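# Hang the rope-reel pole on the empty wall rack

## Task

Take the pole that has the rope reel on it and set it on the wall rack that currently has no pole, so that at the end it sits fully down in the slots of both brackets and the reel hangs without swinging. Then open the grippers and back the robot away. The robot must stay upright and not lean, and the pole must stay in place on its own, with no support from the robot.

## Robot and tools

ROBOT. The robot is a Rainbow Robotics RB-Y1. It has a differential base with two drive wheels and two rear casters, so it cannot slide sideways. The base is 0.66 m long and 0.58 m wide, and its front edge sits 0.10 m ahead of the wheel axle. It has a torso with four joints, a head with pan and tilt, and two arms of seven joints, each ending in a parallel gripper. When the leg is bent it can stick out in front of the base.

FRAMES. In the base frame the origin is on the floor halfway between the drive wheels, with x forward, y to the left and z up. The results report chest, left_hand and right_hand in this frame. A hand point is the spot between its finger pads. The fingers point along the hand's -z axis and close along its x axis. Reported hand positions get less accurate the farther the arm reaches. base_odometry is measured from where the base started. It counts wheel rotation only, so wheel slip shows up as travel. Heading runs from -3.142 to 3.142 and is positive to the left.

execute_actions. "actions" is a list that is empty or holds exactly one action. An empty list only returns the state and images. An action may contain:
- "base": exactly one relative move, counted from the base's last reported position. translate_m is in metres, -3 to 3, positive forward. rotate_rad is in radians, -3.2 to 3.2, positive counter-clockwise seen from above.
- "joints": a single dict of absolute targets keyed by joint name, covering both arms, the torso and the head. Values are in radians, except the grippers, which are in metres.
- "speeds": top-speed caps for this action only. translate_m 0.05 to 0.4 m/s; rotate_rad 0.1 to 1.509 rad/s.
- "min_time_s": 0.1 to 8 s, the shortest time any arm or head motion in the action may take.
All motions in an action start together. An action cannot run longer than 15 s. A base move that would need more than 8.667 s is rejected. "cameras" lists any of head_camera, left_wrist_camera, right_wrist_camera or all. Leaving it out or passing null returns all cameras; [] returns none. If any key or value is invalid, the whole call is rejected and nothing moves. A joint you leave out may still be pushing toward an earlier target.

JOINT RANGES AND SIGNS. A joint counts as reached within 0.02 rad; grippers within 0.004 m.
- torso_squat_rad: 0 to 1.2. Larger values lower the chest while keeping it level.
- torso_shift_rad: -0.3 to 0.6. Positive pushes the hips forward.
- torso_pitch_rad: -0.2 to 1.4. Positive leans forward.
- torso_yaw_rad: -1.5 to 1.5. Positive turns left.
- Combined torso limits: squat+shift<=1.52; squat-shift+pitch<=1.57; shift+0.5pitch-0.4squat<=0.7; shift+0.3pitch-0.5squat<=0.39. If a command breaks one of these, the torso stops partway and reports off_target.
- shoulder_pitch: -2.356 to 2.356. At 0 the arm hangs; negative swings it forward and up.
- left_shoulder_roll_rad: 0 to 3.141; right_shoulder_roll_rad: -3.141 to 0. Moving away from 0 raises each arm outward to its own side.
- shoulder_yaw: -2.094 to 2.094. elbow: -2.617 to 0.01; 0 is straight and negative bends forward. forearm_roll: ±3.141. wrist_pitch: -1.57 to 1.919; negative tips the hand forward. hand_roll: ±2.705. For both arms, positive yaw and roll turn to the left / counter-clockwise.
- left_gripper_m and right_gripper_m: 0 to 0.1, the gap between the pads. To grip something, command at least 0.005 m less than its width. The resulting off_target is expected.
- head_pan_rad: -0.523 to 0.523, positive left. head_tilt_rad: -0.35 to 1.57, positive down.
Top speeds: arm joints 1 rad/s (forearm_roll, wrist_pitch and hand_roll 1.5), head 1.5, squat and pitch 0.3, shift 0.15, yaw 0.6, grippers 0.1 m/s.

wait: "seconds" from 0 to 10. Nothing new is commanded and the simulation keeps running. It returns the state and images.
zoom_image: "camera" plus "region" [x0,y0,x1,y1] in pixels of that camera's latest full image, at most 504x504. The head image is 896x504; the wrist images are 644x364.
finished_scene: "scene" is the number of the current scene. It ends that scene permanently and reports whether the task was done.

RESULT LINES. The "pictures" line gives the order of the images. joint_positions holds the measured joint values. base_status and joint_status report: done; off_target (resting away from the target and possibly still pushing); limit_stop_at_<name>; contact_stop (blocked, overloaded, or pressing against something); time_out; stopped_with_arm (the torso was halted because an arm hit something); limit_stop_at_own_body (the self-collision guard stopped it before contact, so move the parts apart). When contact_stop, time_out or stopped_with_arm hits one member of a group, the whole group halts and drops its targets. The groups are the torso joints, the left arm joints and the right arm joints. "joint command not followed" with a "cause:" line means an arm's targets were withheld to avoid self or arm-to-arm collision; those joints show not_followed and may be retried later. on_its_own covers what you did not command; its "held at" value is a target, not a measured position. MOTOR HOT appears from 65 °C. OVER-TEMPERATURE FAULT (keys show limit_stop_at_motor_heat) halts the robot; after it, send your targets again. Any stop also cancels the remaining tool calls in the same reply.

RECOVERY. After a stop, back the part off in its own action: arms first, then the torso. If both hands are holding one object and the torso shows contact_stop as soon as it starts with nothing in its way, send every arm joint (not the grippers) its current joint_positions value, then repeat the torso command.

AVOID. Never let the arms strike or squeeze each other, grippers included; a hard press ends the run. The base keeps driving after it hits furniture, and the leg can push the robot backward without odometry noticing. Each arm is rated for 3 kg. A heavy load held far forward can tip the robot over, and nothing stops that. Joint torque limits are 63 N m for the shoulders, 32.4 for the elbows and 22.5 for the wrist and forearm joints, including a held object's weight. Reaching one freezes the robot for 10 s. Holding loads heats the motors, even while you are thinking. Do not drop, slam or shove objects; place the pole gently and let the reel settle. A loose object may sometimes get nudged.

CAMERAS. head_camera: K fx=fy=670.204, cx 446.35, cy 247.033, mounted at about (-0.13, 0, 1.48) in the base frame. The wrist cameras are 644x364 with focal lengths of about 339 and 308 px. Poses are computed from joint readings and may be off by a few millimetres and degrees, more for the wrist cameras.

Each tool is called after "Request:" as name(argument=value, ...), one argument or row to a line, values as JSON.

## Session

Request:
execute_actions(
  actions=[],
  cameras=["head_camera"],
)

Scene clock: 0.00 s.
base_odometry: x=+0.000 y=+0.000 heading=+0.000 (m, m, rad; odometry frame)
base_status: not commanded
joint_positions: torso_squat_rad=+0.350 torso_shift_rad=+0.000 torso_pitch_rad=+0.000 torso_yaw_rad=-0.001 left_shoulder_pitch_rad=-0.051 left_shoulder_roll_rad=+0.036 left_shoulder_yaw_rad=-0.037 left_elbow_rad=-0.189 left_forearm_roll_rad=+0.033 left_wrist_pitch_rad=+0.055 left_hand_roll_rad=+0.008 left_gripper_m=+0.101 right_shoulder_pitch_rad=+0.003 right_shoulder_roll_rad=-0.015 right_shoulder_yaw_rad=-0.024 right_elbow_rad=-0.188 right_forearm_roll_rad=-0.024 right_wrist_pitch_rad=-0.060 right_hand_roll_rad=+0.000 right_gripper_m=+0.099 head_pan_rad=+0.001 head_tilt_rad=+0.401
joint_status: not commanded
chest: x=-0.2279 y=+0.0006 z=+1.2474 quat_wxyz=(+1.000, -0.001, +0.000, +0.000) (m; base frame)
left_hand: x=-0.1121 y=+0.2419 z=+0.5704 quat_wxyz=(+0.996, +0.013, -0.091, -0.008) (m; base frame)
right_hand: x=-0.1252 y=-0.2349 z=+0.5707 quat_wxyz=(+0.992, -0.009, -0.123, -0.024) (m; base frame)
pictures: head_camera
camera_calibration (this result's frames):
head_camera: T_world_to_cam=[[-0.0118989, -0.998705, 0.0494688, -0.0741222], [-0.413018, -0.0401461, -0.909838, 1.28827], [0.910645, -0.0312575, -0.412006, 0.730982], [0, 0, 0, 1]] pos_world=[-0.134468, 0.000541561, 1.47695]
Images, in order (width x height): head_camera 896x504.

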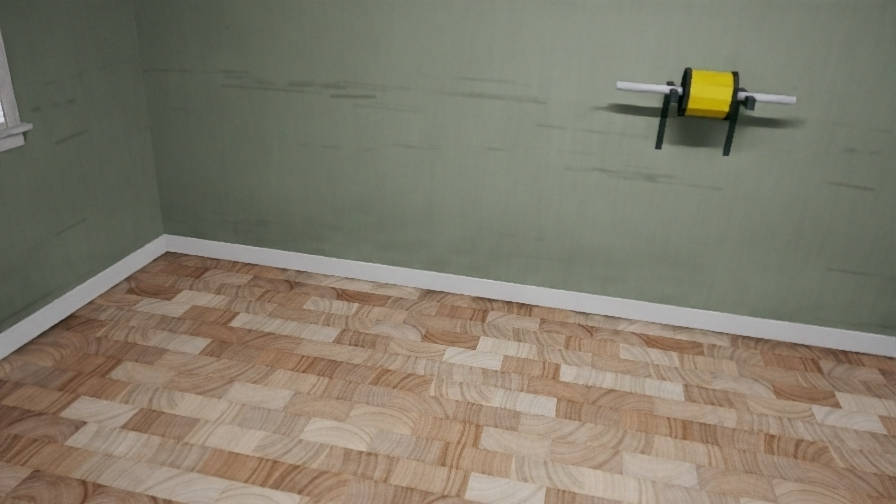

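Request:
execute_actions(
  actions=[
    {"base":{"rotate_rad":-0.6},"joints":{"head_pan_rad":-0.52,"head_tilt_rad":0.3,"left_shoulder_pitch_rad":0,"right_shoulder_pitch_rad":0,"left_shoulder_roll_rad":0.03,"right_shoulder_roll_rad":-0.03,"left_shoulder_yaw_rad":-0.013,"right_shoulder_yaw_rad":0,"left_elbow_rad":-1.58,"right_elbow_rad":-1.61,"left_forearm_roll_rad":0.03,"right_forearm_roll_rad":-0.03,"left_wrist_pitch_rad":0,"right_wrist_pitch_rad":0.03,"left_hand_roll_rad":0,"right_hand_roll_rad":0,"torso_squat_rad":0.3}},
  ],
  cameras=["head_camera"],
)

Request:
execute_actions(
  actions=[
    {"base":{"translate_m":1.29}},
  ],
  cameras=["head_camera"],
)

Request:
execute_actions(
  actions=[
    {"base":{"rotate_rad":0.38},"joints":{"head_pan_rad":0,"head_tilt_rad":0.45}},
  ],
)

Scene clock: 14.70 s.
base_odometry: x=+0.000 y=+0.000 heading=-0.600 (m, m, rad; odometry frame)
base_status: done
joint_positions: torso_squat_rad=+0.300 torso_shift_rad=+0.000 torso_pitch_rad=+0.000 torso_yaw_rad=-0.001 left_shoulder_pitch_rad=+0.000 left_shoulder_roll_rad=+0.030 left_shoulder_yaw_rad=-0.013 left_elbow_rad=-1.580 left_forearm_roll_rad=+0.030 left_wrist_pitch_rad=+0.000 left_hand_roll_rad=+0.000 left_gripper_m=+0.101 right_shoulder_pitch_rad=+0.000 right_shoulder_roll_rad=-0.030 right_shoulder_yaw_rad=+0.000 right_elbow_rad=-1.610 right_forearm_roll_rad=-0.030 right_wrist_pitch_rad=+0.030 right_hand_roll_rad=+0.000 right_gripper_m=+0.099 head_pan_rad=-0.520 head_tilt_rad=+0.300
joint_status: all done
chest: x=-0.2279 y=+0.0006 z=+1.2587 quat_wxyz=(+1.000, -0.001, +0.000, +0.000) (m; base frame)
left_hand: x=+0.2901 y=+0.2223 z=+1.0358 quat_wxyz=(+0.704, -0.005, -0.710, -0.005) (m; base frame)
right_hand: x=+0.2905 y=-0.2286 z=+1.0441 quat_wxyz=(+0.704, +0.000, -0.710, +0.001) (m; base frame)
pictures: head_camera
camera_calibration (this result's frames):
head_camera: T_world_to_cam=[[-0.511255, -0.858081, 0.0481172, -0.175536], [-0.297014, 0.123872, -0.946804, 1.3762], [0.806475, -0.498349, -0.318192, 0.577702], [0, 0, 0, 1]] pos_world=[-0.146894, -0.0332003, 1.49526]
Images, in order (width x height): head_camera 896x504.

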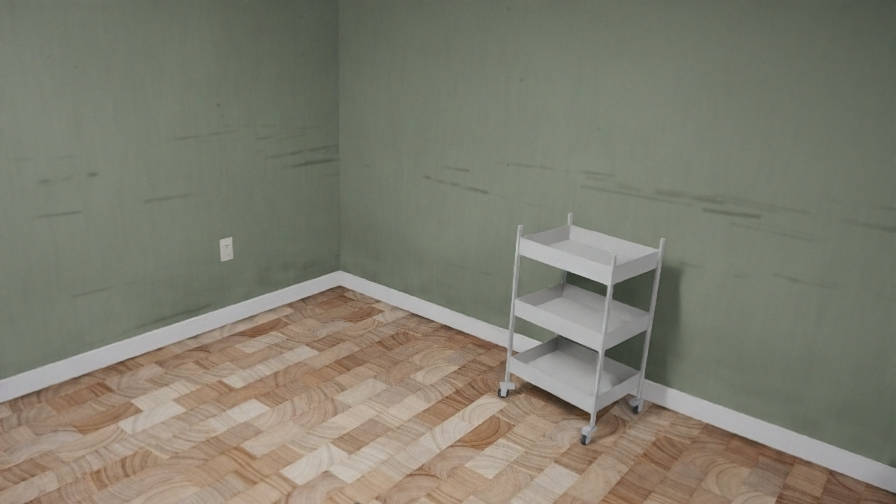

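Scene clock: 19.27 s.
base_odometry: x=+1.065 y=-0.728 heading=-0.600 (m, m, rad; odometry frame)
base_status: done
joint_positions: torso_squat_rad=+0.300 torso_shift_rad=+0.000 torso_pitch_rad=+0.000 torso_yaw_rad=-0.001 left_shoulder_pitch_rad=+0.000 left_shoulder_roll_rad=+0.030 left_shoulder_yaw_rad=-0.013 left_elbow_rad=-1.580 left_forearm_roll_rad=+0.030 left_wrist_pitch_rad=+0.000 left_hand_roll_rad=+0.000 left_gripper_m=+0.101 right_shoulder_pitch_rad=+0.000 right_shoulder_roll_rad=-0.030 right_shoulder_yaw_rad=+0.000 right_elbow_rad=-1.610 right_forearm_roll_rad=-0.030 right_wrist_pitch_rad=+0.030 right_hand_roll_rad=+0.000 right_gripper_m=+0.099 head_pan_rad=-0.520 head_tilt_rad=+0.300
joint_status: not commanded
chest: x=-0.2278 y=+0.0006 z=+1.2587 quat_wxyz=(+1.000, -0.001, +0.000, +0.000) (m; base frame)
left_hand: x=+0.2900 y=+0.2223 z=+1.0356 quat_wxyz=(+0.704, -0.005, -0.710, -0.005) (m; base frame)
right_hand: x=+0.2905 y=-0.2286 z=+1.0440 quat_wxyz=(+0.704, +0.000, -0.710, +0.000) (m; base frame)
pictures: head_camera
camera_calibration (this result's frames):
head_camera: T_world_to_cam=[[-0.51125, -0.858082, 0.0481597, -0.175572], [-0.297097, 0.123875, -0.946778, 1.37617], [0.806447, -0.498348, -0.318265, 0.577755], [0, 0, 0, 1]] pos_world=[-0.146835, -0.0332038, 1.49526]
Images, in order (width x height): head_camera 896x504.

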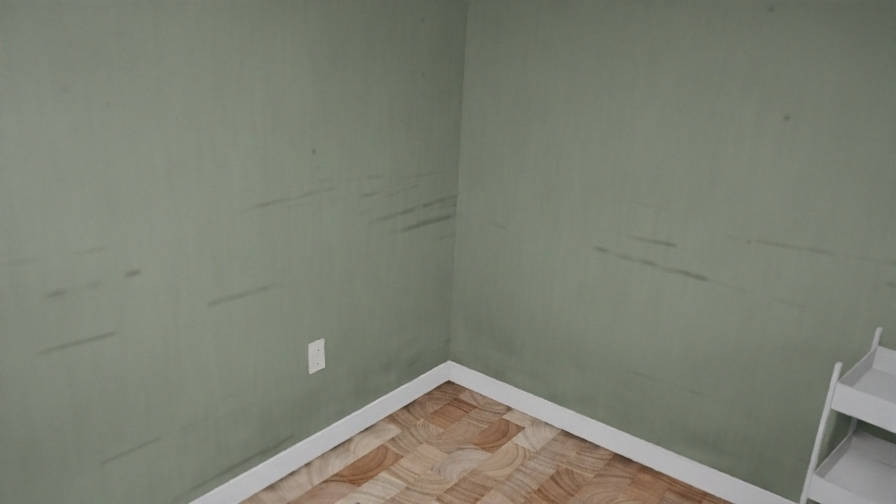

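Scene clock: 21.33 s.
base_odometry: x=+1.064 y=-0.728 heading=-0.220 (m, m, rad; odometry frame)
base_status: done
joint_positions: torso_squat_rad=+0.300 torso_shift_rad=+0.000 torso_pitch_rad=+0.000 torso_yaw_rad=-0.001 left_shoulder_pitch_rad=+0.000 left_shoulder_roll_rad=+0.030 left_shoulder_yaw_rad=-0.013 left_elbow_rad=-1.580 left_forearm_roll_rad=+0.030 left_wrist_pitch_rad=+0.000 left_hand_roll_rad=+0.000 left_gripper_m=+0.101 right_shoulder_pitch_rad=+0.000 right_shoulder_roll_rad=-0.030 right_shoulder_yaw_rad=+0.000 right_elbow_rad=-1.610 right_forearm_roll_rad=-0.030 right_wrist_pitch_rad=+0.030 right_hand_roll_rad=+0.000 right_gripper_m=+0.099 head_pan_rad=+0.000 head_tilt_rad=+0.450
joint_status: all done
chest: x=-0.2278 y=+0.0006 z=+1.2587 quat_wxyz=(+1.000, +0.000, +0.000, +0.000) (m; base frame)
left_hand: x=+0.2900 y=+0.2223 z=+1.0356 quat_wxyz=(+0.704, -0.005, -0.710, -0.005) (m; base frame)
right_hand: x=+0.2905 y=-0.2286 z=+1.0440 quat_wxyz=(+0.704, +0.000, -0.710, +0.000) (m; base frame)
pictures: head_camera, left_wrist_camera, right_wrist_camera
camera_calibration (this result's frames):
head_camera: T_world_to_cam=[[-0.0101712, -0.998699, 0.0499762, -0.0750826], [-0.457731, -0.039785, -0.8882, 1.2578], [0.889032, -0.0319098, -0.456731, 0.796355], [0, 0, 0, 1]] pos_world=[-0.133016, 0.00046795, 1.48465]
left_wrist_camera: T_world_to_cam=[[-0.0255039, -0.0466695, 0.998585, -1.01028], [-0.679719, -0.731659, -0.0515546, 0.439602], [0.733029, -0.680072, -0.013062, 0.0390225], [0, 0, 0, 1]] pos_world=[0.244435, 0.301027, 1.03202]
right_wrist_camera: T_world_to_cam=[[0.0770976, -0.0155005, -0.996903, 1.01435], [-0.607358, 0.792212, -0.0592892, 0.455535], [0.790678, 0.610049, 0.0516633, -0.0586598], [0, 0, 0, 1]] pos_world=[0.24485, -0.309372, 1.04125]
Images, in order (width x height): head_camera 896x504, left_wrist_camera 644x364, right_wrist_camera 644x364.

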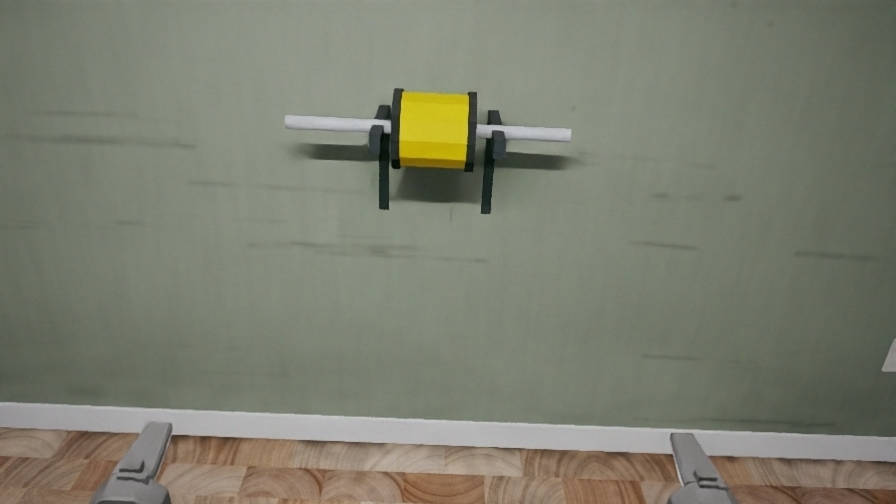

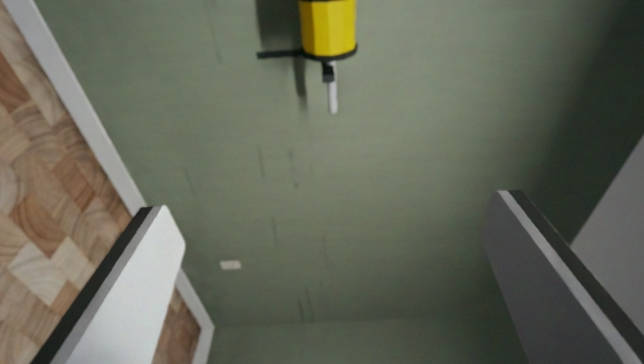

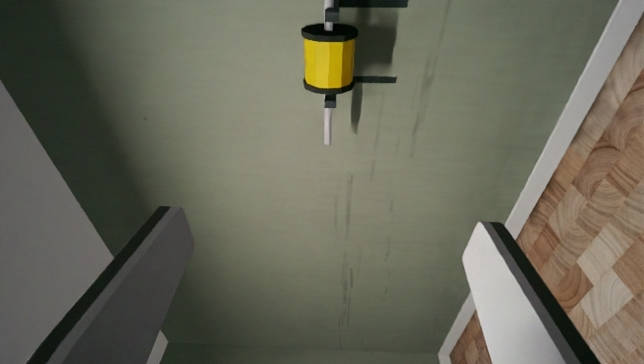

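Request:
execute_actions(
  actions=[
    {"base":{"translate_m":0.78},"joints":{"torso_squat_rad":0.2,"head_tilt_rad":0.8}},
  ],
)

Scene clock: 32.27 s.
base_odometry: x=+1.826 y=-0.899 heading=-0.220 (m, m, rad; odometry frame)
base_status: done
joint_positions: torso_squat_rad=+0.200 torso_shift_rad=+0.000 torso_pitch_rad=+0.000 torso_yaw_rad=-0.001 left_shoulder_pitch_rad=+0.000 left_shoulder_roll_rad=+0.030 left_shoulder_yaw_rad=-0.013 left_elbow_rad=-1.580 left_forearm_roll_rad=+0.030 left_wrist_pitch_rad=+0.000 left_hand_roll_rad=+0.000 left_gripper_m=+0.101 right_shoulder_pitch_rad=+0.000 right_shoulder_roll_rad=-0.030 right_shoulder_yaw_rad=+0.000 right_elbow_rad=-1.610 right_forearm_roll_rad=-0.030 right_wrist_pitch_rad=+0.030 right_hand_roll_rad=+0.000 right_gripper_m=+0.099 head_pan_rad=+0.000 head_tilt_rad=+0.800
joint_status: all done
chest: x=-0.2278 y=+0.0006 z=+1.2760 quat_wxyz=(+1.000, +0.000, +0.000, +0.000) (m; base frame)
left_hand: x=+0.2900 y=+0.2223 z=+1.0529 quat_wxyz=(+0.704, -0.005, -0.710, -0.005) (m; base frame)
right_hand: x=+0.2905 y=-0.2286 z=+1.0613 quat_wxyz=(+0.704, +0.000, -0.710, +0.000) (m; base frame)
pictures: head_camera, left_wrist_camera, right_wrist_camera
camera_calibration (this result's frames):
head_camera: T_world_to_cam=[[0.00720337, -0.99871, 0.0502697, -0.0727995], [-0.73458, -0.0393939, -0.677378, 0.905045], [0.678484, -0.0320477, -0.733916, 1.17006], [0, 0, 0, 1]] pos_world=[-0.128517, 0.000445508, 1.47544]
left_wrist_camera: T_world_to_cam=[[-0.0254853, -0.0466695, 0.998585, -1.02756], [-0.67972, -0.731659, -0.0515419, 0.440495], [0.733029, -0.680072, -0.0130756, 0.0392576], [0, 0, 0, 1]] pos_world=[0.244448, 0.301034, 1.04933]
right_wrist_camera: T_world_to_cam=[[0.0770712, -0.0155007, -0.996905, 1.0316], [-0.607359, 0.792213, -0.0592732, 0.456547], [0.79068, 0.610048, 0.0516423, -0.0595464], [0, 0, 0, 1]] pos_world=[0.244863, -0.309366, 1.05855]
Images, in order (width x height): head_camera 896x504, left_wrist_camera 644x364, right_wrist_camera 644x364.

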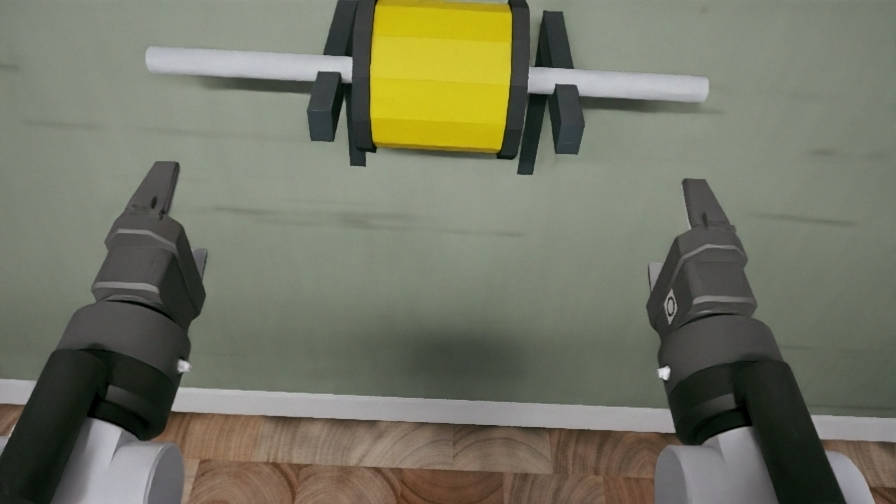

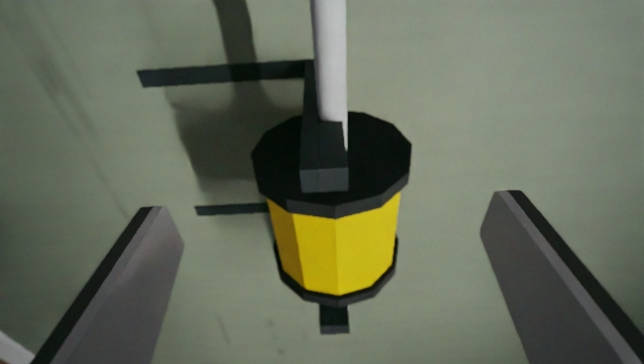

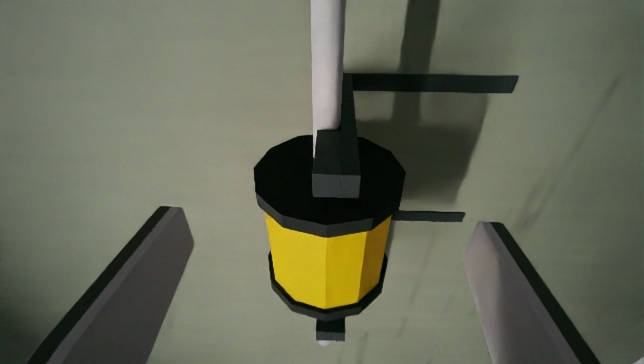

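Request:
execute_actions(
  actions=[
    {"base":{"translate_m":0.22},"joints":{"torso_squat_rad":0.22,"head_tilt_rad":0.95}},
  ],
)

Request:
execute_actions(
  actions=[
    {"joints":{"left_gripper_m":0.055,"right_gripper_m":0.055}},
  ],
)

Scene clock: 47.80 s.
base_odometry: x=+2.041 y=-0.947 heading=-0.219 (m, m, rad; odometry frame)
base_status: done
joint_positions: torso_squat_rad=+0.220 torso_shift_rad=+0.000 torso_pitch_rad=+0.000 torso_yaw_rad=-0.001 left_shoulder_pitch_rad=+0.000 left_shoulder_roll_rad=+0.030 left_shoulder_yaw_rad=-0.013 left_elbow_rad=-1.580 left_forearm_roll_rad=+0.030 left_wrist_pitch_rad=+0.000 left_hand_roll_rad=+0.000 left_gripper_m=+0.101 right_shoulder_pitch_rad=+0.000 right_shoulder_roll_rad=-0.030 right_shoulder_yaw_rad=+0.000 right_elbow_rad=-1.610 right_forearm_roll_rad=-0.030 right_wrist_pitch_rad=+0.030 right_hand_roll_rad=+0.000 right_gripper_m=+0.099 head_pan_rad=+0.000 head_tilt_rad=+0.950
joint_status: all done
chest: x=-0.2278 y=+0.0006 z=+1.2731 quat_wxyz=(+1.000, +0.000, +0.000, +0.000) (m; base frame)
left_hand: x=+0.2900 y=+0.2223 z=+1.0500 quat_wxyz=(+0.704, -0.005, -0.710, -0.005) (m; base frame)
right_hand: x=+0.2905 y=-0.2286 z=+1.0584 quat_wxyz=(+0.704, +0.000, -0.710, +0.000) (m; base frame)
pictures: head_camera, left_wrist_camera, right_wrist_camera
camera_calibration (this result's frames):
head_camera: T_world_to_cam=[[0.0144792, -0.998716, 0.0485422, -0.0686122], [-0.827565, -0.0392164, -0.559999, 0.711027], [0.561184, -0.0320635, -0.82707, 1.28102], [0, 0, 0, 1]] pos_world=[-0.129472, 0.00043353, 1.46099]
left_wrist_camera: T_world_to_cam=[[-0.025499, -0.046669, 0.998585, -1.02465], [-0.679722, -0.731656, -0.0515509, 0.440354], [0.733027, -0.680074, -0.0130654, 0.0392062], [0, 0, 0, 1]] pos_world=[0.244451, 0.301031, 1.04641]
right_wrist_camera: T_world_to_cam=[[0.077079, -0.0155005, -0.996904, 1.02869], [-0.607362, 0.792211, -0.059278, 0.456381], [0.790677, 0.610051, 0.0516484, -0.0594033], [0, 0, 0, 1]] pos_world=[0.244866, -0.309365, 1.05563]
Images, in order (width x height): head_camera 896x504, left_wrist_camera 644x364, right_wrist_camera 644x364.

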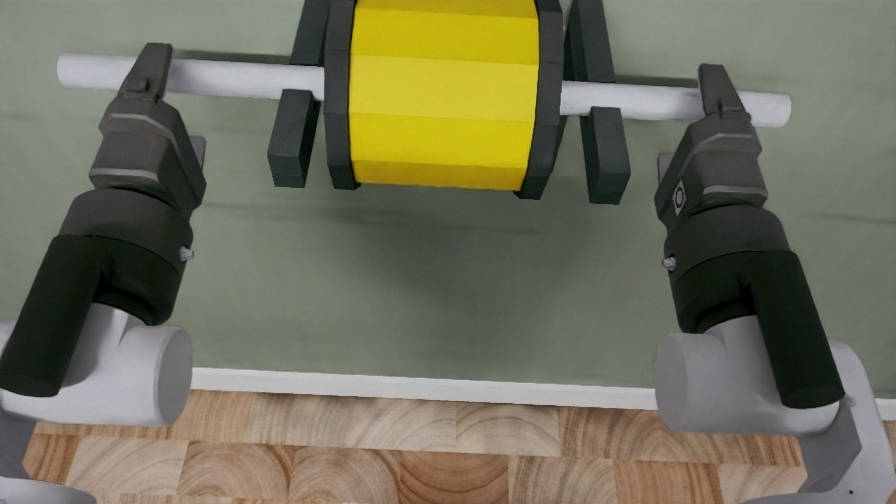

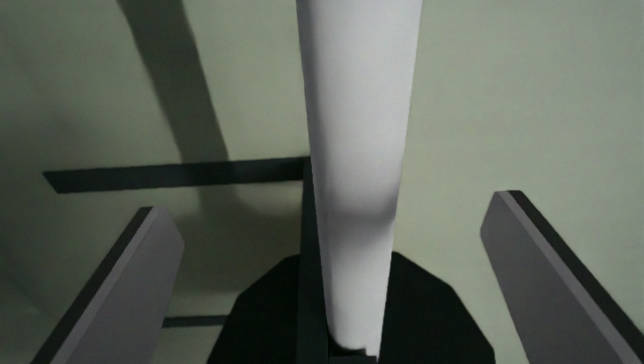

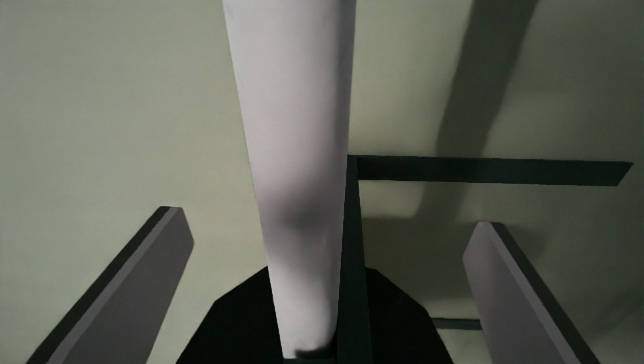

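Scene clock: 48.73 s.
base_odometry: x=+2.041 y=-0.947 heading=-0.219 (m, m, rad; odometry frame)
base_status: not commanded
joint_positions: torso_squat_rad=+0.220 torso_shift_rad=+0.000 torso_pitch_rad=+0.000 torso_yaw_rad=-0.001 left_shoulder_pitch_rad=+0.000 left_shoulder_roll_rad=+0.030 left_shoulder_yaw_rad=-0.013 left_elbow_rad=-1.580 left_forearm_roll_rad=+0.030 left_wrist_pitch_rad=+0.000 left_hand_roll_rad=+0.000 left_gripper_m=+0.055 right_shoulder_pitch_rad=+0.000 right_shoulder_roll_rad=-0.030 right_shoulder_yaw_rad=+0.000 right_elbow_rad=-1.610 right_forearm_roll_rad=-0.030 right_wrist_pitch_rad=+0.030 right_hand_roll_rad=+0.000 right_gripper_m=+0.055 head_pan_rad=+0.000 head_tilt_rad=+0.950
joint_status: all done
chest: x=-0.2278 y=+0.0006 z=+1.2731 quat_wxyz=(+1.000, +0.000, +0.000, +0.000) (m; base frame)
left_hand: x=+0.2900 y=+0.2223 z=+1.0500 quat_wxyz=(+0.704, -0.005, -0.710, -0.005) (m; base frame)
right_hand: x=+0.2905 y=-0.2286 z=+1.0584 quat_wxyz=(+0.704, +0.000, -0.710, +0.000) (m; base frame)
pictures: head_camera, left_wrist_camera, right_wrist_camera
camera_calibration (this result's frames):
head_camera: T_world_to_cam=[[0.0144783, -0.998716, 0.0485425, -0.0686126], [-0.827557, -0.0392163, -0.560011, 0.711032], [0.561195, -0.0320636, -0.827062, 1.28102], [0, 0, 0, 1]] pos_world=[-0.129488, 0.000433622, 1.461]
left_wrist_camera: T_world_to_cam=[[-0.025513, -0.046669, 0.998585, -1.02465], [-0.679721, -0.731656, -0.0515603, 0.440357], [0.733027, -0.680074, -0.0130551, 0.0392032], [0, 0, 0, 1]] pos_world=[0.244441, 0.301031, 1.04642]
right_wrist_camera: T_world_to_cam=[[0.0770931, -0.0155007, -0.996903, 1.0287], [-0.607361, 0.792211, -0.0592867, 0.456384], [0.790677, 0.610051, 0.0516595, -0.0594068], [0, 0, 0, 1]] pos_world=[0.244856, -0.309365, 1.05564]
Images, in order (width x height): head_camera 896x504, left_wrist_camera 644x364, right_wrist_camera 644x364.

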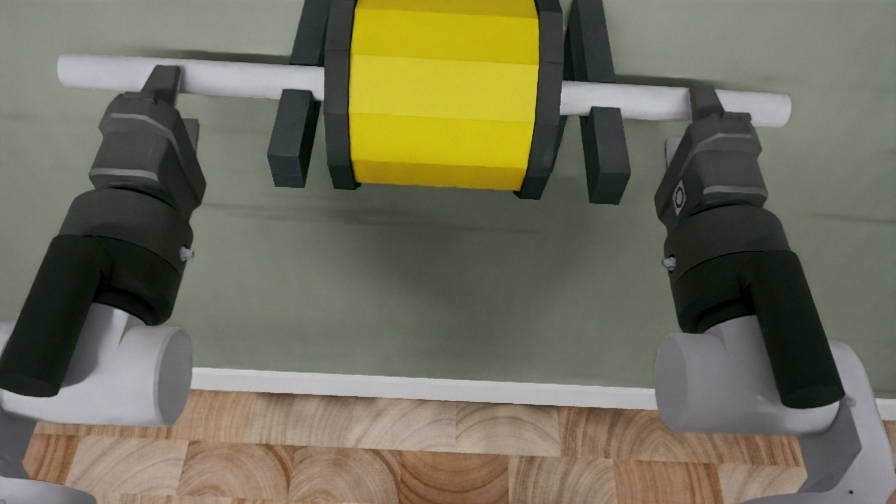

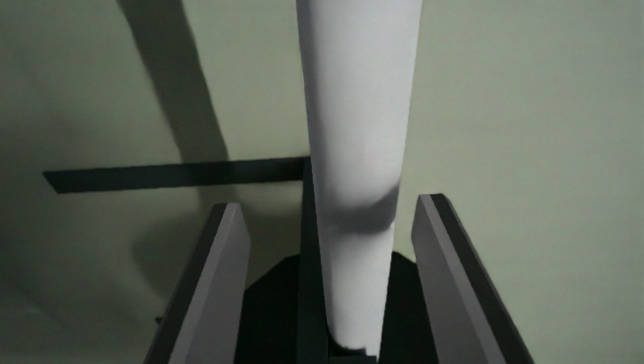

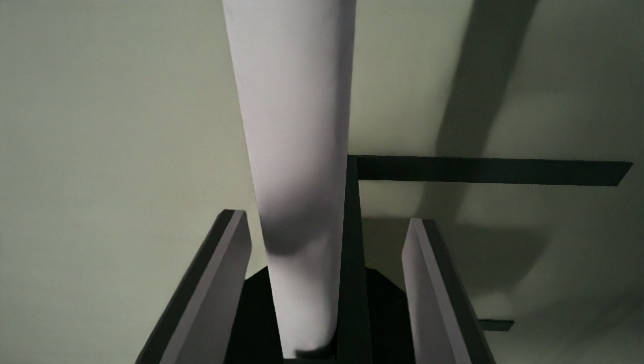

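Need up ~9 mm and forward ~3 cm.

Request:
execute_actions(
  actions=[
    {"joints":{"torso_squat_rad":0.155}},
  ],
  cameras=[],
)

Request:
execute_actions(
  actions=[
    {"base":{"translate_m":0.032}},
  ],
)

Scene clock: 55.40 s.
base_odometry: x=+2.041 y=-0.947 heading=-0.219 (m, m, rad; odometry frame)
base_status: not commanded
joint_positions: torso_squat_rad=+0.155 torso_shift_rad=+0.000 torso_pitch_rad=+0.001 torso_yaw_rad=-0.001 left_shoulder_pitch_rad=+0.000 left_shoulder_roll_rad=+0.030 left_shoulder_yaw_rad=-0.013 left_elbow_rad=-1.580 left_forearm_roll_rad=+0.030 left_wrist_pitch_rad=+0.000 left_hand_roll_rad=+0.000 left_gripper_m=+0.055 right_shoulder_pitch_rad=+0.000 right_shoulder_roll_rad=-0.030 right_shoulder_yaw_rad=+0.000 right_elbow_rad=-1.610 right_forearm_roll_rad=-0.030 right_wrist_pitch_rad=+0.030 right_hand_roll_rad=+0.000 right_gripper_m=+0.055 head_pan_rad=+0.000 head_tilt_rad=+0.950
joint_status: all done
chest: x=-0.2278 y=+0.0006 z=+1.2815 quat_wxyz=(+1.000, +0.000, +0.000, +0.000) (m; base frame)
left_hand: x=+0.2900 y=+0.2223 z=+1.0585 quat_wxyz=(+0.704, -0.005, -0.710, -0.005) (m; base frame)
right_hand: x=+0.2905 y=-0.2286 z=+1.0668 quat_wxyz=(+0.704, +0.000, -0.710, +0.000) (m; base frame)
pictures: none
No camera images: the call's "cameras" was empty. Leave "cameras" out to get every camera's image.

Scene clock: 56.53 s.
base_odometry: x=+2.072 y=-0.954 heading=-0.219 (m, m, rad; odometry frame)
base_status: done
joint_positions: torso_squat_rad=+0.155 torso_shift_rad=+0.000 torso_pitch_rad=+0.000 torso_yaw_rad=-0.001 left_shoulder_pitch_rad=+0.000 left_shoulder_roll_rad=+0.030 left_shoulder_yaw_rad=-0.013 left_elbow_rad=-1.580 left_forearm_roll_rad=+0.030 left_wrist_pitch_rad=+0.000 left_hand_roll_rad=+0.000 left_gripper_m=+0.055 right_shoulder_pitch_rad=+0.000 right_shoulder_roll_rad=-0.030 right_shoulder_yaw_rad=+0.000 right_elbow_rad=-1.610 right_forearm_roll_rad=-0.030 right_wrist_pitch_rad=+0.030 right_hand_roll_rad=+0.000 right_gripper_m=+0.055 head_pan_rad=+0.000 head_tilt_rad=+0.950
joint_status: not commanded
chest: x=-0.2278 y=+0.0006 z=+1.2815 quat_wxyz=(+1.000, +0.000, +0.000, +0.000) (m; base frame)
left_hand: x=+0.2900 y=+0.2223 z=+1.0585 quat_wxyz=(+0.704, -0.005, -0.710, -0.005) (m; base frame)
right_hand: x=+0.2905 y=-0.2286 z=+1.0668 quat_wxyz=(+0.704, +0.000, -0.710, +0.000) (m; base frame)
pictures: head_camera, left_wrist_camera, right_wrist_camera
camera_calibration (this result's frames):
head_camera: T_world_to_cam=[[0.0144785, -0.998716, 0.0485422, -0.0690206], [-0.827558, -0.0392162, -0.560008, 0.715776], [0.561193, -0.0320635, -0.827064, 1.28803], [0, 0, 0, 1]] pos_world=[-0.129489, 0.000436741, 1.46948]
left_wrist_camera: T_world_to_cam=[[-0.0255085, -0.0466692, 0.998585, -1.03312], [-0.679721, -0.731657, -0.0515575, 0.440792], [0.733027, -0.680074, -0.0130585, 0.0393209], [0, 0, 0, 1]] pos_world=[0.244439, 0.301035, 1.0549]
right_wrist_camera: T_world_to_cam=[[0.0770842, -0.0155005, -0.996904, 1.03715], [-0.607361, 0.792211, -0.0592811, 0.456877], [0.790677, 0.610051, 0.0516526, -0.0598387], [0, 0, 0, 1]] pos_world=[0.244855, -0.309362, 1.06411]
Images, in order (width x height): head_camera 896x504, left_wrist_camera 644x364, right_wrist_camera 644x364.

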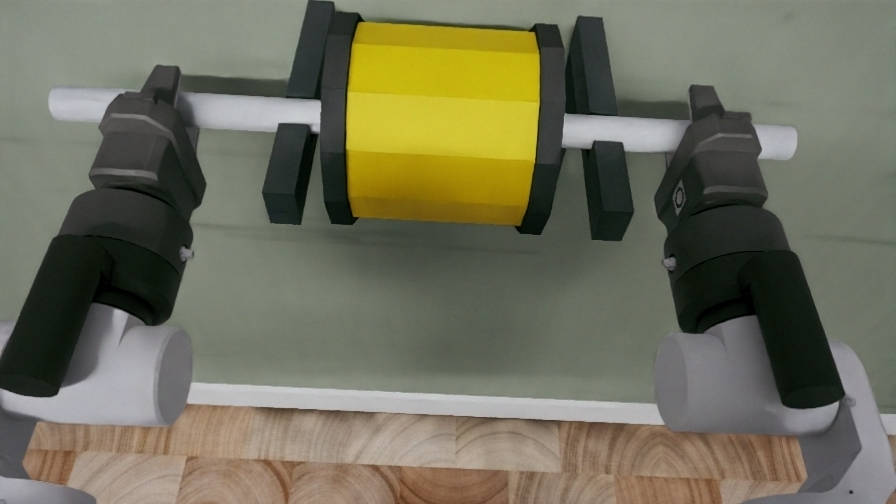

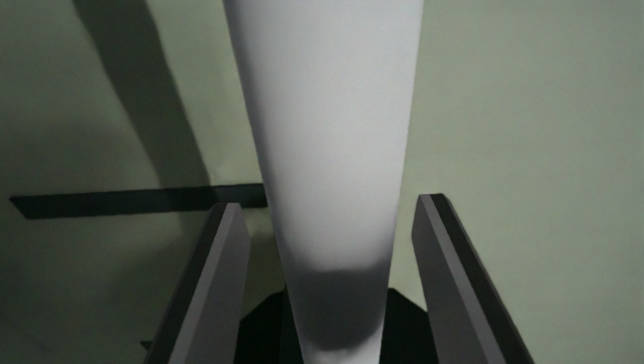

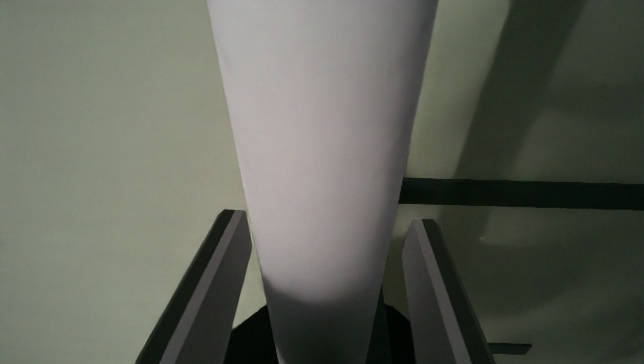

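Request:
execute_actions(
  actions=[
    {"joints":{"left_gripper_m":0.022,"right_gripper_m":0.022}},
  ],
  cameras=[],
)

Request:
execute_actions(
  actions=[
    {"joints":{"torso_squat_rad":0,"torso_pitch_rad":-0.02}},
  ],
  cameras=[],
)

Request:
execute_actions(
  actions=[
    {"joints":{"torso_pitch_rad":-0.09}},
  ],
)

Scene clock: 64.87 s.
base_odometry: x=+2.072 y=-0.954 heading=-0.219 (m, m, rad; odometry frame)
base_status: not commanded
joint_positions: torso_squat_rad=+0.155 torso_shift_rad=+0.000 torso_pitch_rad=+0.000 torso_yaw_rad=-0.001 left_shoulder_pitch_rad=-0.001 left_shoulder_roll_rad=+0.030 left_shoulder_yaw_rad=-0.013 left_elbow_rad=-1.581 left_forearm_roll_rad=+0.030 left_wrist_pitch_rad=-0.001 left_hand_roll_rad=+0.000 left_gripper_m=+0.030 right_shoulder_pitch_rad=+0.000 right_shoulder_roll_rad=-0.030 right_shoulder_yaw_rad=+0.000 right_elbow_rad=-1.610 right_forearm_roll_rad=-0.030 right_wrist_pitch_rad=+0.030 right_hand_roll_rad=+0.000 right_gripper_m=+0.028 head_pan_rad=+0.000 head_tilt_rad=+0.950
joint_status: left_gripper_m off_target (ended at +0.030, target +0.022); right_gripper_m off_target (ended at +0.028, target +0.022)
chest: x=-0.2279 y=+0.0006 z=+1.2815 quat_wxyz=(+1.000, +0.000, +0.000, +0.000) (m; base frame)
left_hand: x=+0.2902 y=+0.2222 z=+1.0596 quat_wxyz=(+0.703, -0.005, -0.711, -0.005) (m; base frame)
right_hand: x=+0.2905 y=-0.2286 z=+1.0669 quat_wxyz=(+0.704, +0.000, -0.710, +0.000) (m; base frame)
pictures: none
No camera images: the call's "cameras" was empty. Leave "cameras" out to get every camera's image.

Scene clock: 66.17 s.
base_odometry: x=+2.072 y=-0.954 heading=-0.219 (m, m, rad; odometry frame)
base_status: not commanded
joint_positions: torso_squat_rad=+0.000 torso_shift_rad=+0.000 torso_pitch_rad=-0.019 torso_yaw_rad=-0.001 left_shoulder_pitch_rad=+0.001 left_shoulder_roll_rad=+0.030 left_shoulder_yaw_rad=-0.013 left_elbow_rad=-1.579 left_forearm_roll_rad=+0.030 left_wrist_pitch_rad=+0.000 left_hand_roll_rad=+0.000 left_gripper_m=+0.029 right_shoulder_pitch_rad=+0.001 right_shoulder_roll_rad=-0.030 right_shoulder_yaw_rad=+0.000 right_elbow_rad=-1.609 right_forearm_roll_rad=-0.030 right_wrist_pitch_rad=+0.030 right_hand_roll_rad=+0.000 right_gripper_m=+0.028 head_pan_rad=+0.000 head_tilt_rad=+0.950
joint_status: all done
chest: x=-0.2338 y=+0.0006 z=+1.2899 quat_wxyz=(+1.000, +0.000, -0.010, +0.000) (m; base frame)
left_hand: x=+0.2882 y=+0.2224 z=+1.0765 quat_wxyz=(+0.698, -0.005, -0.716, -0.005) (m; base frame)
right_hand: x=+0.2885 y=-0.2287 z=+1.0845 quat_wxyz=(+0.698, +0.000, -0.716, +0.000) (m; base frame)
pictures: none
No camera images: the call's "cameras" was empty. Leave "cameras" out to get every camera's image.

Scene clock: 67.17 s.
base_odometry: x=+2.072 y=-0.954 heading=-0.219 (m, m, rad; odometry frame)
base_status: not commanded
joint_positions: torso_squat_rad=+0.000 torso_shift_rad=+0.000 torso_pitch_rad=-0.089 torso_yaw_rad=-0.001 left_shoulder_pitch_rad=+0.001 left_shoulder_roll_rad=+0.030 left_shoulder_yaw_rad=-0.013 left_elbow_rad=-1.579 left_forearm_roll_rad=+0.030 left_wrist_pitch_rad=+0.000 left_hand_roll_rad=+0.000 left_gripper_m=+0.029 right_shoulder_pitch_rad=+0.001 right_shoulder_roll_rad=-0.030 right_shoulder_yaw_rad=+0.000 right_elbow_rad=-1.609 right_forearm_roll_rad=-0.030 right_wrist_pitch_rad=+0.030 right_hand_roll_rad=+0.000 right_gripper_m=+0.028 head_pan_rad=+0.000 head_tilt_rad=+0.950
joint_status: all done
chest: x=-0.2555 y=+0.0006 z=+1.2887 quat_wxyz=(+0.999, +0.000, -0.045, +0.000) (m; base frame)
left_hand: x=+0.2802 y=+0.2225 z=+1.1123 quat_wxyz=(+0.672, -0.005, -0.740, -0.005) (m; base frame)
right_hand: x=+0.2799 y=-0.2287 z=+1.1203 quat_wxyz=(+0.672, +0.000, -0.740, +0.000) (m; base frame)
pictures: head_camera, left_wrist_camera, right_wrist_camera
camera_calibration (this result's frames):
head_camera: T_world_to_cam=[[0.0101006, -0.998717, 0.0496248, -0.0714853], [-0.773934, -0.0392329, -0.63205, 0.803432], [0.633186, -0.0320222, -0.773337, 1.25863], [0, 0, 0, 1]] pos_world=[-0.17442, 0.000431375, 1.4847]
left_wrist_camera: T_world_to_cam=[[-0.113515, -0.046697, 0.992438, -1.05566], [-0.672267, -0.73189, -0.111331, 0.501454], [0.731554, -0.679821, 0.0516879, -0.0243014], [0, 0, 0, 1]] pos_world=[0.235056, 0.301193, 1.10476]
right_wrist_camera: T_world_to_cam=[[0.163882, -0.0155363, -0.986358, 1.05515], [-0.599722, 0.792314, -0.112123, 0.510735], [0.783247, 0.609916, 0.120529, -0.129245], [0, 0, 0, 1]] pos_world=[0.234611, -0.309441, 1.1136]
Images, in order (width x height): head_camera 896x504, left_wrist_camera 644x364, right_wrist_camera 644x364.

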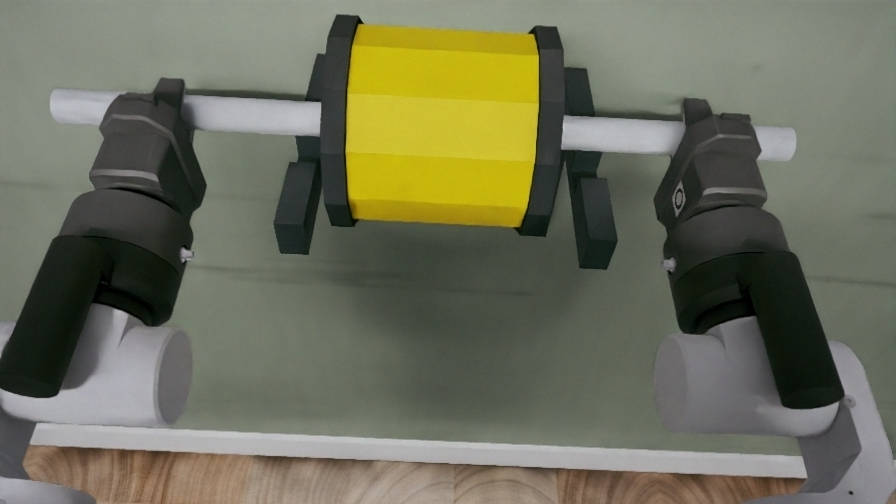

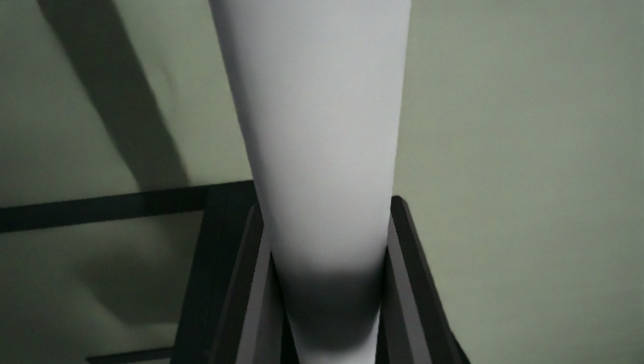

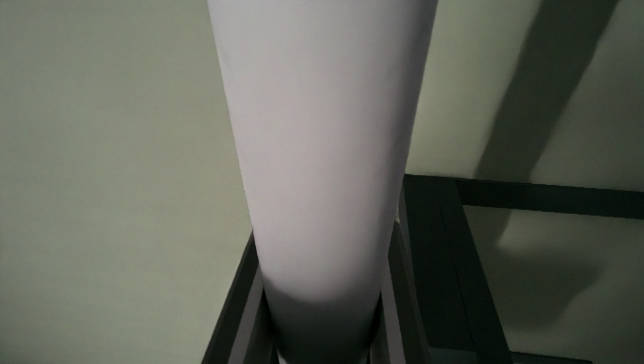

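Request:
execute_actions(
  actions=[
    {"base":{"translate_m":-1.0},"speeds":{"translate_m":0.3}},
  ],
  cameras=[],
)

Request:
execute_actions(
  actions=[
    {"base":{"rotate_rad":1.57},"speeds":{"rotate_rad":0.7},"joints":{"torso_pitch_rad":0,"head_tilt_rad":0.3,"head_pan_rad":0.3}},
  ],
  cameras=["head_camera"],
)

Scene clock: 77.87 s.
base_odometry: x=+1.096 y=-0.736 heading=-0.218 (m, m, rad; odometry frame)
base_status: done
joint_positions: torso_squat_rad=+0.000 torso_shift_rad=+0.000 torso_pitch_rad=-0.089 torso_yaw_rad=-0.001 left_shoulder_pitch_rad=+0.001 left_shoulder_roll_rad=+0.030 left_shoulder_yaw_rad=-0.013 left_elbow_rad=-1.579 left_forearm_roll_rad=+0.030 left_wrist_pitch_rad=+0.000 left_hand_roll_rad=+0.000 left_gripper_m=+0.029 right_shoulder_pitch_rad=+0.001 right_shoulder_roll_rad=-0.030 right_shoulder_yaw_rad=+0.000 right_elbow_rad=-1.609 right_forearm_roll_rad=-0.030 right_wrist_pitch_rad=+0.030 right_hand_roll_rad=+0.000 right_gripper_m=+0.028 head_pan_rad=+0.000 head_tilt_rad=+0.950
joint_status: not commanded
chest: x=-0.2555 y=+0.0006 z=+1.2887 quat_wxyz=(+0.999, +0.000, -0.045, +0.000) (m; base frame)
left_hand: x=+0.2801 y=+0.2225 z=+1.1122 quat_wxyz=(+0.672, -0.005, -0.740, -0.005) (m; base frame)
right_hand: x=+0.2798 y=-0.2287 z=+1.1202 quat_wxyz=(+0.672, +0.000, -0.740, +0.000) (m; base frame)
pictures: none
No camera images: the call's "cameras" was empty. Leave "cameras" out to get every camera's image.

Scene clock: 81.83 s.
base_odometry: x=+1.095 y=-0.736 heading=+1.351 (m, m, rad; odometry frame)
base_status: done
joint_positions: torso_squat_rad=+0.000 torso_shift_rad=+0.000 torso_pitch_rad=+0.001 torso_yaw_rad=-0.001 left_shoulder_pitch_rad=+0.001 left_shoulder_roll_rad=+0.030 left_shoulder_yaw_rad=-0.013 left_elbow_rad=-1.579 left_forearm_roll_rad=+0.030 left_wrist_pitch_rad=+0.000 left_hand_roll_rad=+0.000 left_gripper_m=+0.029 right_shoulder_pitch_rad=+0.001 right_shoulder_roll_rad=-0.030 right_shoulder_yaw_rad=+0.000 right_elbow_rad=-1.609 right_forearm_roll_rad=-0.030 right_wrist_pitch_rad=+0.030 right_hand_roll_rad=+0.000 right_gripper_m=+0.028 head_pan_rad=+0.300 head_tilt_rad=+0.300
joint_status: all done
chest: x=-0.2276 y=+0.0006 z=+1.2899 quat_wxyz=(+1.000, +0.000, +0.000, +0.000) (m; base frame)
left_hand: x=+0.2899 y=+0.2225 z=+1.0660 quat_wxyz=(+0.705, -0.005, -0.709, -0.004) (m; base frame)
right_hand: x=+0.2903 y=-0.2287 z=+1.0739 quat_wxyz=(+0.705, +0.000, -0.709, +0.000) (m; base frame)
pictures: head_camera
camera_calibration (this result's frames):
head_camera: T_world_to_cam=[[0.278548, -0.959233, 0.0477862, -0.0140565], [-0.294309, -0.132614, -0.946465, 1.40613], [0.914217, 0.249572, -0.31925, 0.61055], [0, 0, 0, 1]] pos_world=[-0.140422, 0.0206126, 1.52645]
Images, in order (width x height): head_camera 896x504.

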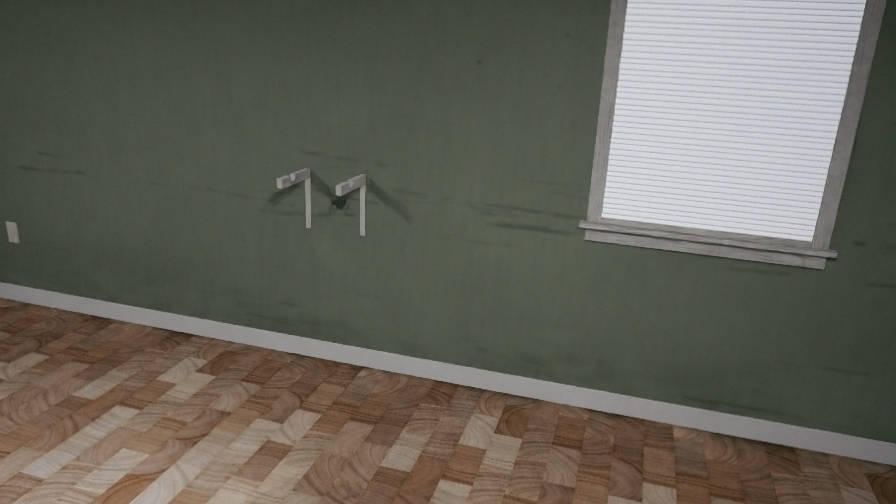

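Request:
execute_actions(
  actions=[
    {"base":{"rotate_rad":0.777},"speeds":{"rotate_rad":0.7},"joints":{"head_tilt_rad":0.5,"head_pan_rad":0}},
  ],
  cameras=["head_camera"],
)

Request:
execute_actions(
  actions=[
    {"base":{"translate_m":1.683},"joints":{"torso_squat_rad":0.5}},
  ],
  cameras=[],
)

Request:
execute_actions(
  actions=[
    {"base":{"rotate_rad":-0.777},"speeds":{"rotate_rad":0.7}},
  ],
  cameras=["head_camera"],
)

Scene clock: 107.30 s.
base_odometry: x=+1.095 y=-0.737 heading=+2.128 (m, m, rad; odometry frame)
base_status: done
joint_positions: torso_squat_rad=+0.000 torso_shift_rad=+0.000 torso_pitch_rad=+0.001 torso_yaw_rad=-0.001 left_shoulder_pitch_rad=+0.001 left_shoulder_roll_rad=+0.030 left_shoulder_yaw_rad=-0.013 left_elbow_rad=-1.579 left_forearm_roll_rad=+0.030 left_wrist_pitch_rad=+0.000 left_hand_roll_rad=+0.000 left_gripper_m=+0.029 right_shoulder_pitch_rad=+0.001 right_shoulder_roll_rad=-0.030 right_shoulder_yaw_rad=+0.000 right_elbow_rad=-1.609 right_forearm_roll_rad=-0.030 right_wrist_pitch_rad=+0.030 right_hand_roll_rad=+0.000 right_gripper_m=+0.028 head_pan_rad=+0.000 head_tilt_rad=+0.500
joint_status: all done
chest: x=-0.2276 y=+0.0006 z=+1.2899 quat_wxyz=(+1.000, +0.000, +0.000, +0.000) (m; base frame)
left_hand: x=+0.2899 y=+0.2225 z=+1.0660 quat_wxyz=(+0.705, -0.005, -0.709, -0.004) (m; base frame)
right_hand: x=+0.2903 y=-0.2287 z=+1.0739 quat_wxyz=(+0.705, +0.000, -0.709, +0.000) (m; base frame)
pictures: head_camera
camera_calibration (this result's frames):
head_camera: T_world_to_cam=[[-0.00760156, -0.998702, 0.0503736, -0.0767107], [-0.501692, -0.0397674, -0.864132, 1.24077], [0.865013, -0.0318408, -0.500738, 0.871068], [0, 0, 0, 1]] pos_world=[-0.131587, 0.000466432, 1.51223]
Images, in order (width x height): head_camera 896x504.

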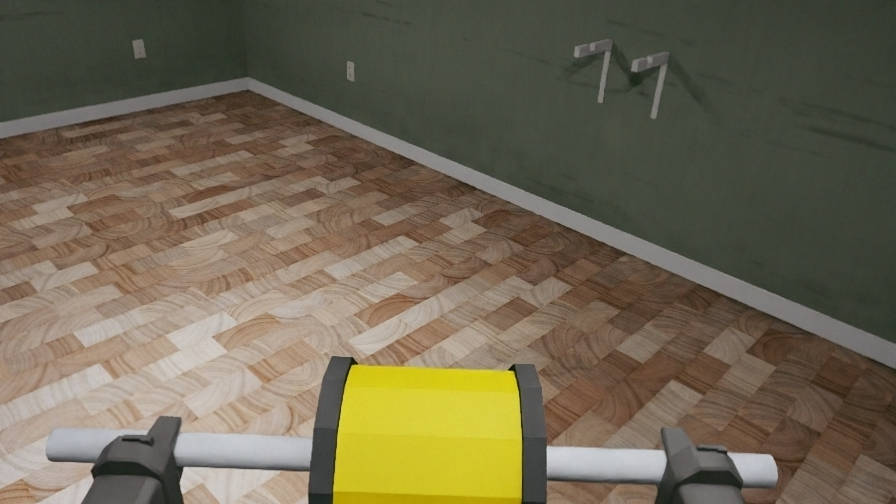

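Scene clock: 112.97 s.
base_odometry: x=+0.205 y=+0.691 heading=+2.129 (m, m, rad; odometry frame)
base_status: done
joint_positions: torso_squat_rad=+0.500 torso_shift_rad=+0.000 torso_pitch_rad=+0.001 torso_yaw_rad=-0.001 left_shoulder_pitch_rad=+0.001 left_shoulder_roll_rad=+0.030 left_shoulder_yaw_rad=-0.013 left_elbow_rad=-1.579 left_forearm_roll_rad=+0.030 left_wrist_pitch_rad=+0.000 left_hand_roll_rad=+0.000 left_gripper_m=+0.029 right_shoulder_pitch_rad=+0.001 right_shoulder_roll_rad=-0.030 right_shoulder_yaw_rad=+0.000 right_elbow_rad=-1.609 right_forearm_roll_rad=-0.030 right_wrist_pitch_rad=+0.030 right_hand_roll_rad=+0.000 right_gripper_m=+0.028 head_pan_rad=+0.000 head_tilt_rad=+0.500
joint_status: all done
chest: x=-0.2277 y=+0.0005 z=+1.2043 quat_wxyz=(+1.000, +0.000, +0.000, +0.000) (m; base frame)
left_hand: x=+0.2899 y=+0.2224 z=+0.9803 quat_wxyz=(+0.705, -0.005, -0.709, -0.004) (m; base frame)
right_hand: x=+0.2903 y=-0.2287 z=+0.9883 quat_wxyz=(+0.705, +0.000, -0.709, +0.000) (m; base frame)
pictures: none
No camera images: the call's "cameras" was empty. Leave "cameras" out to get every camera's image.

Scene clock: 115.77 s.
base_odometry: x=+0.205 y=+0.691 heading=+1.352 (m, m, rad; odometry frame)
base_status: done
joint_positions: torso_squat_rad=+0.500 torso_shift_rad=+0.000 torso_pitch_rad=+0.001 torso_yaw_rad=-0.001 left_shoulder_pitch_rad=+0.001 left_shoulder_roll_rad=+0.030 left_shoulder_yaw_rad=-0.013 left_elbow_rad=-1.579 left_forearm_roll_rad=+0.030 left_wrist_pitch_rad=+0.000 left_hand_roll_rad=+0.000 left_gripper_m=+0.029 right_shoulder_pitch_rad=+0.001 right_shoulder_roll_rad=-0.030 right_shoulder_yaw_rad=+0.000 right_elbow_rad=-1.609 right_forearm_roll_rad=-0.030 right_wrist_pitch_rad=+0.030 right_hand_roll_rad=+0.000 right_gripper_m=+0.028 head_pan_rad=+0.000 head_tilt_rad=+0.500
joint_status: not commanded
chest: x=-0.2277 y=+0.0006 z=+1.2043 quat_wxyz=(+1.000, -0.001, +0.000, +0.000) (m; base frame)
left_hand: x=+0.2899 y=+0.2225 z=+0.9803 quat_wxyz=(+0.705, -0.005, -0.709, -0.004) (m; base frame)
right_hand: x=+0.2903 y=-0.2287 z=+0.9883 quat_wxyz=(+0.705, +0.000, -0.709, +0.000) (m; base frame)
pictures: head_camera
camera_calibration (this result's frames):
head_camera: T_world_to_cam=[[-0.00759718, -0.998698, 0.0504413, -0.0724656], [-0.501689, -0.0398283, -0.864131, 1.16671], [0.865015, -0.0318708, -0.500733, 0.828201], [0, 0, 0, 1]] pos_world=[-0.131632, 0.00049215, 1.42655]
Images, in order (width x height): head_camera 896x504.

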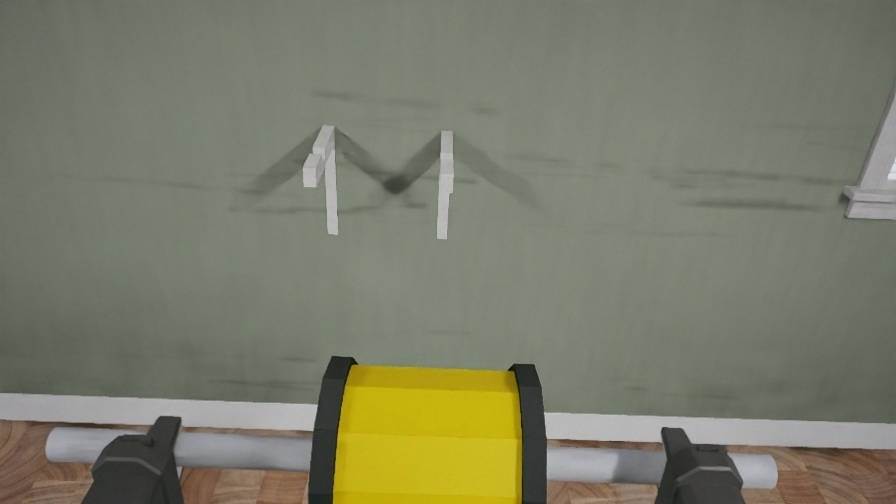

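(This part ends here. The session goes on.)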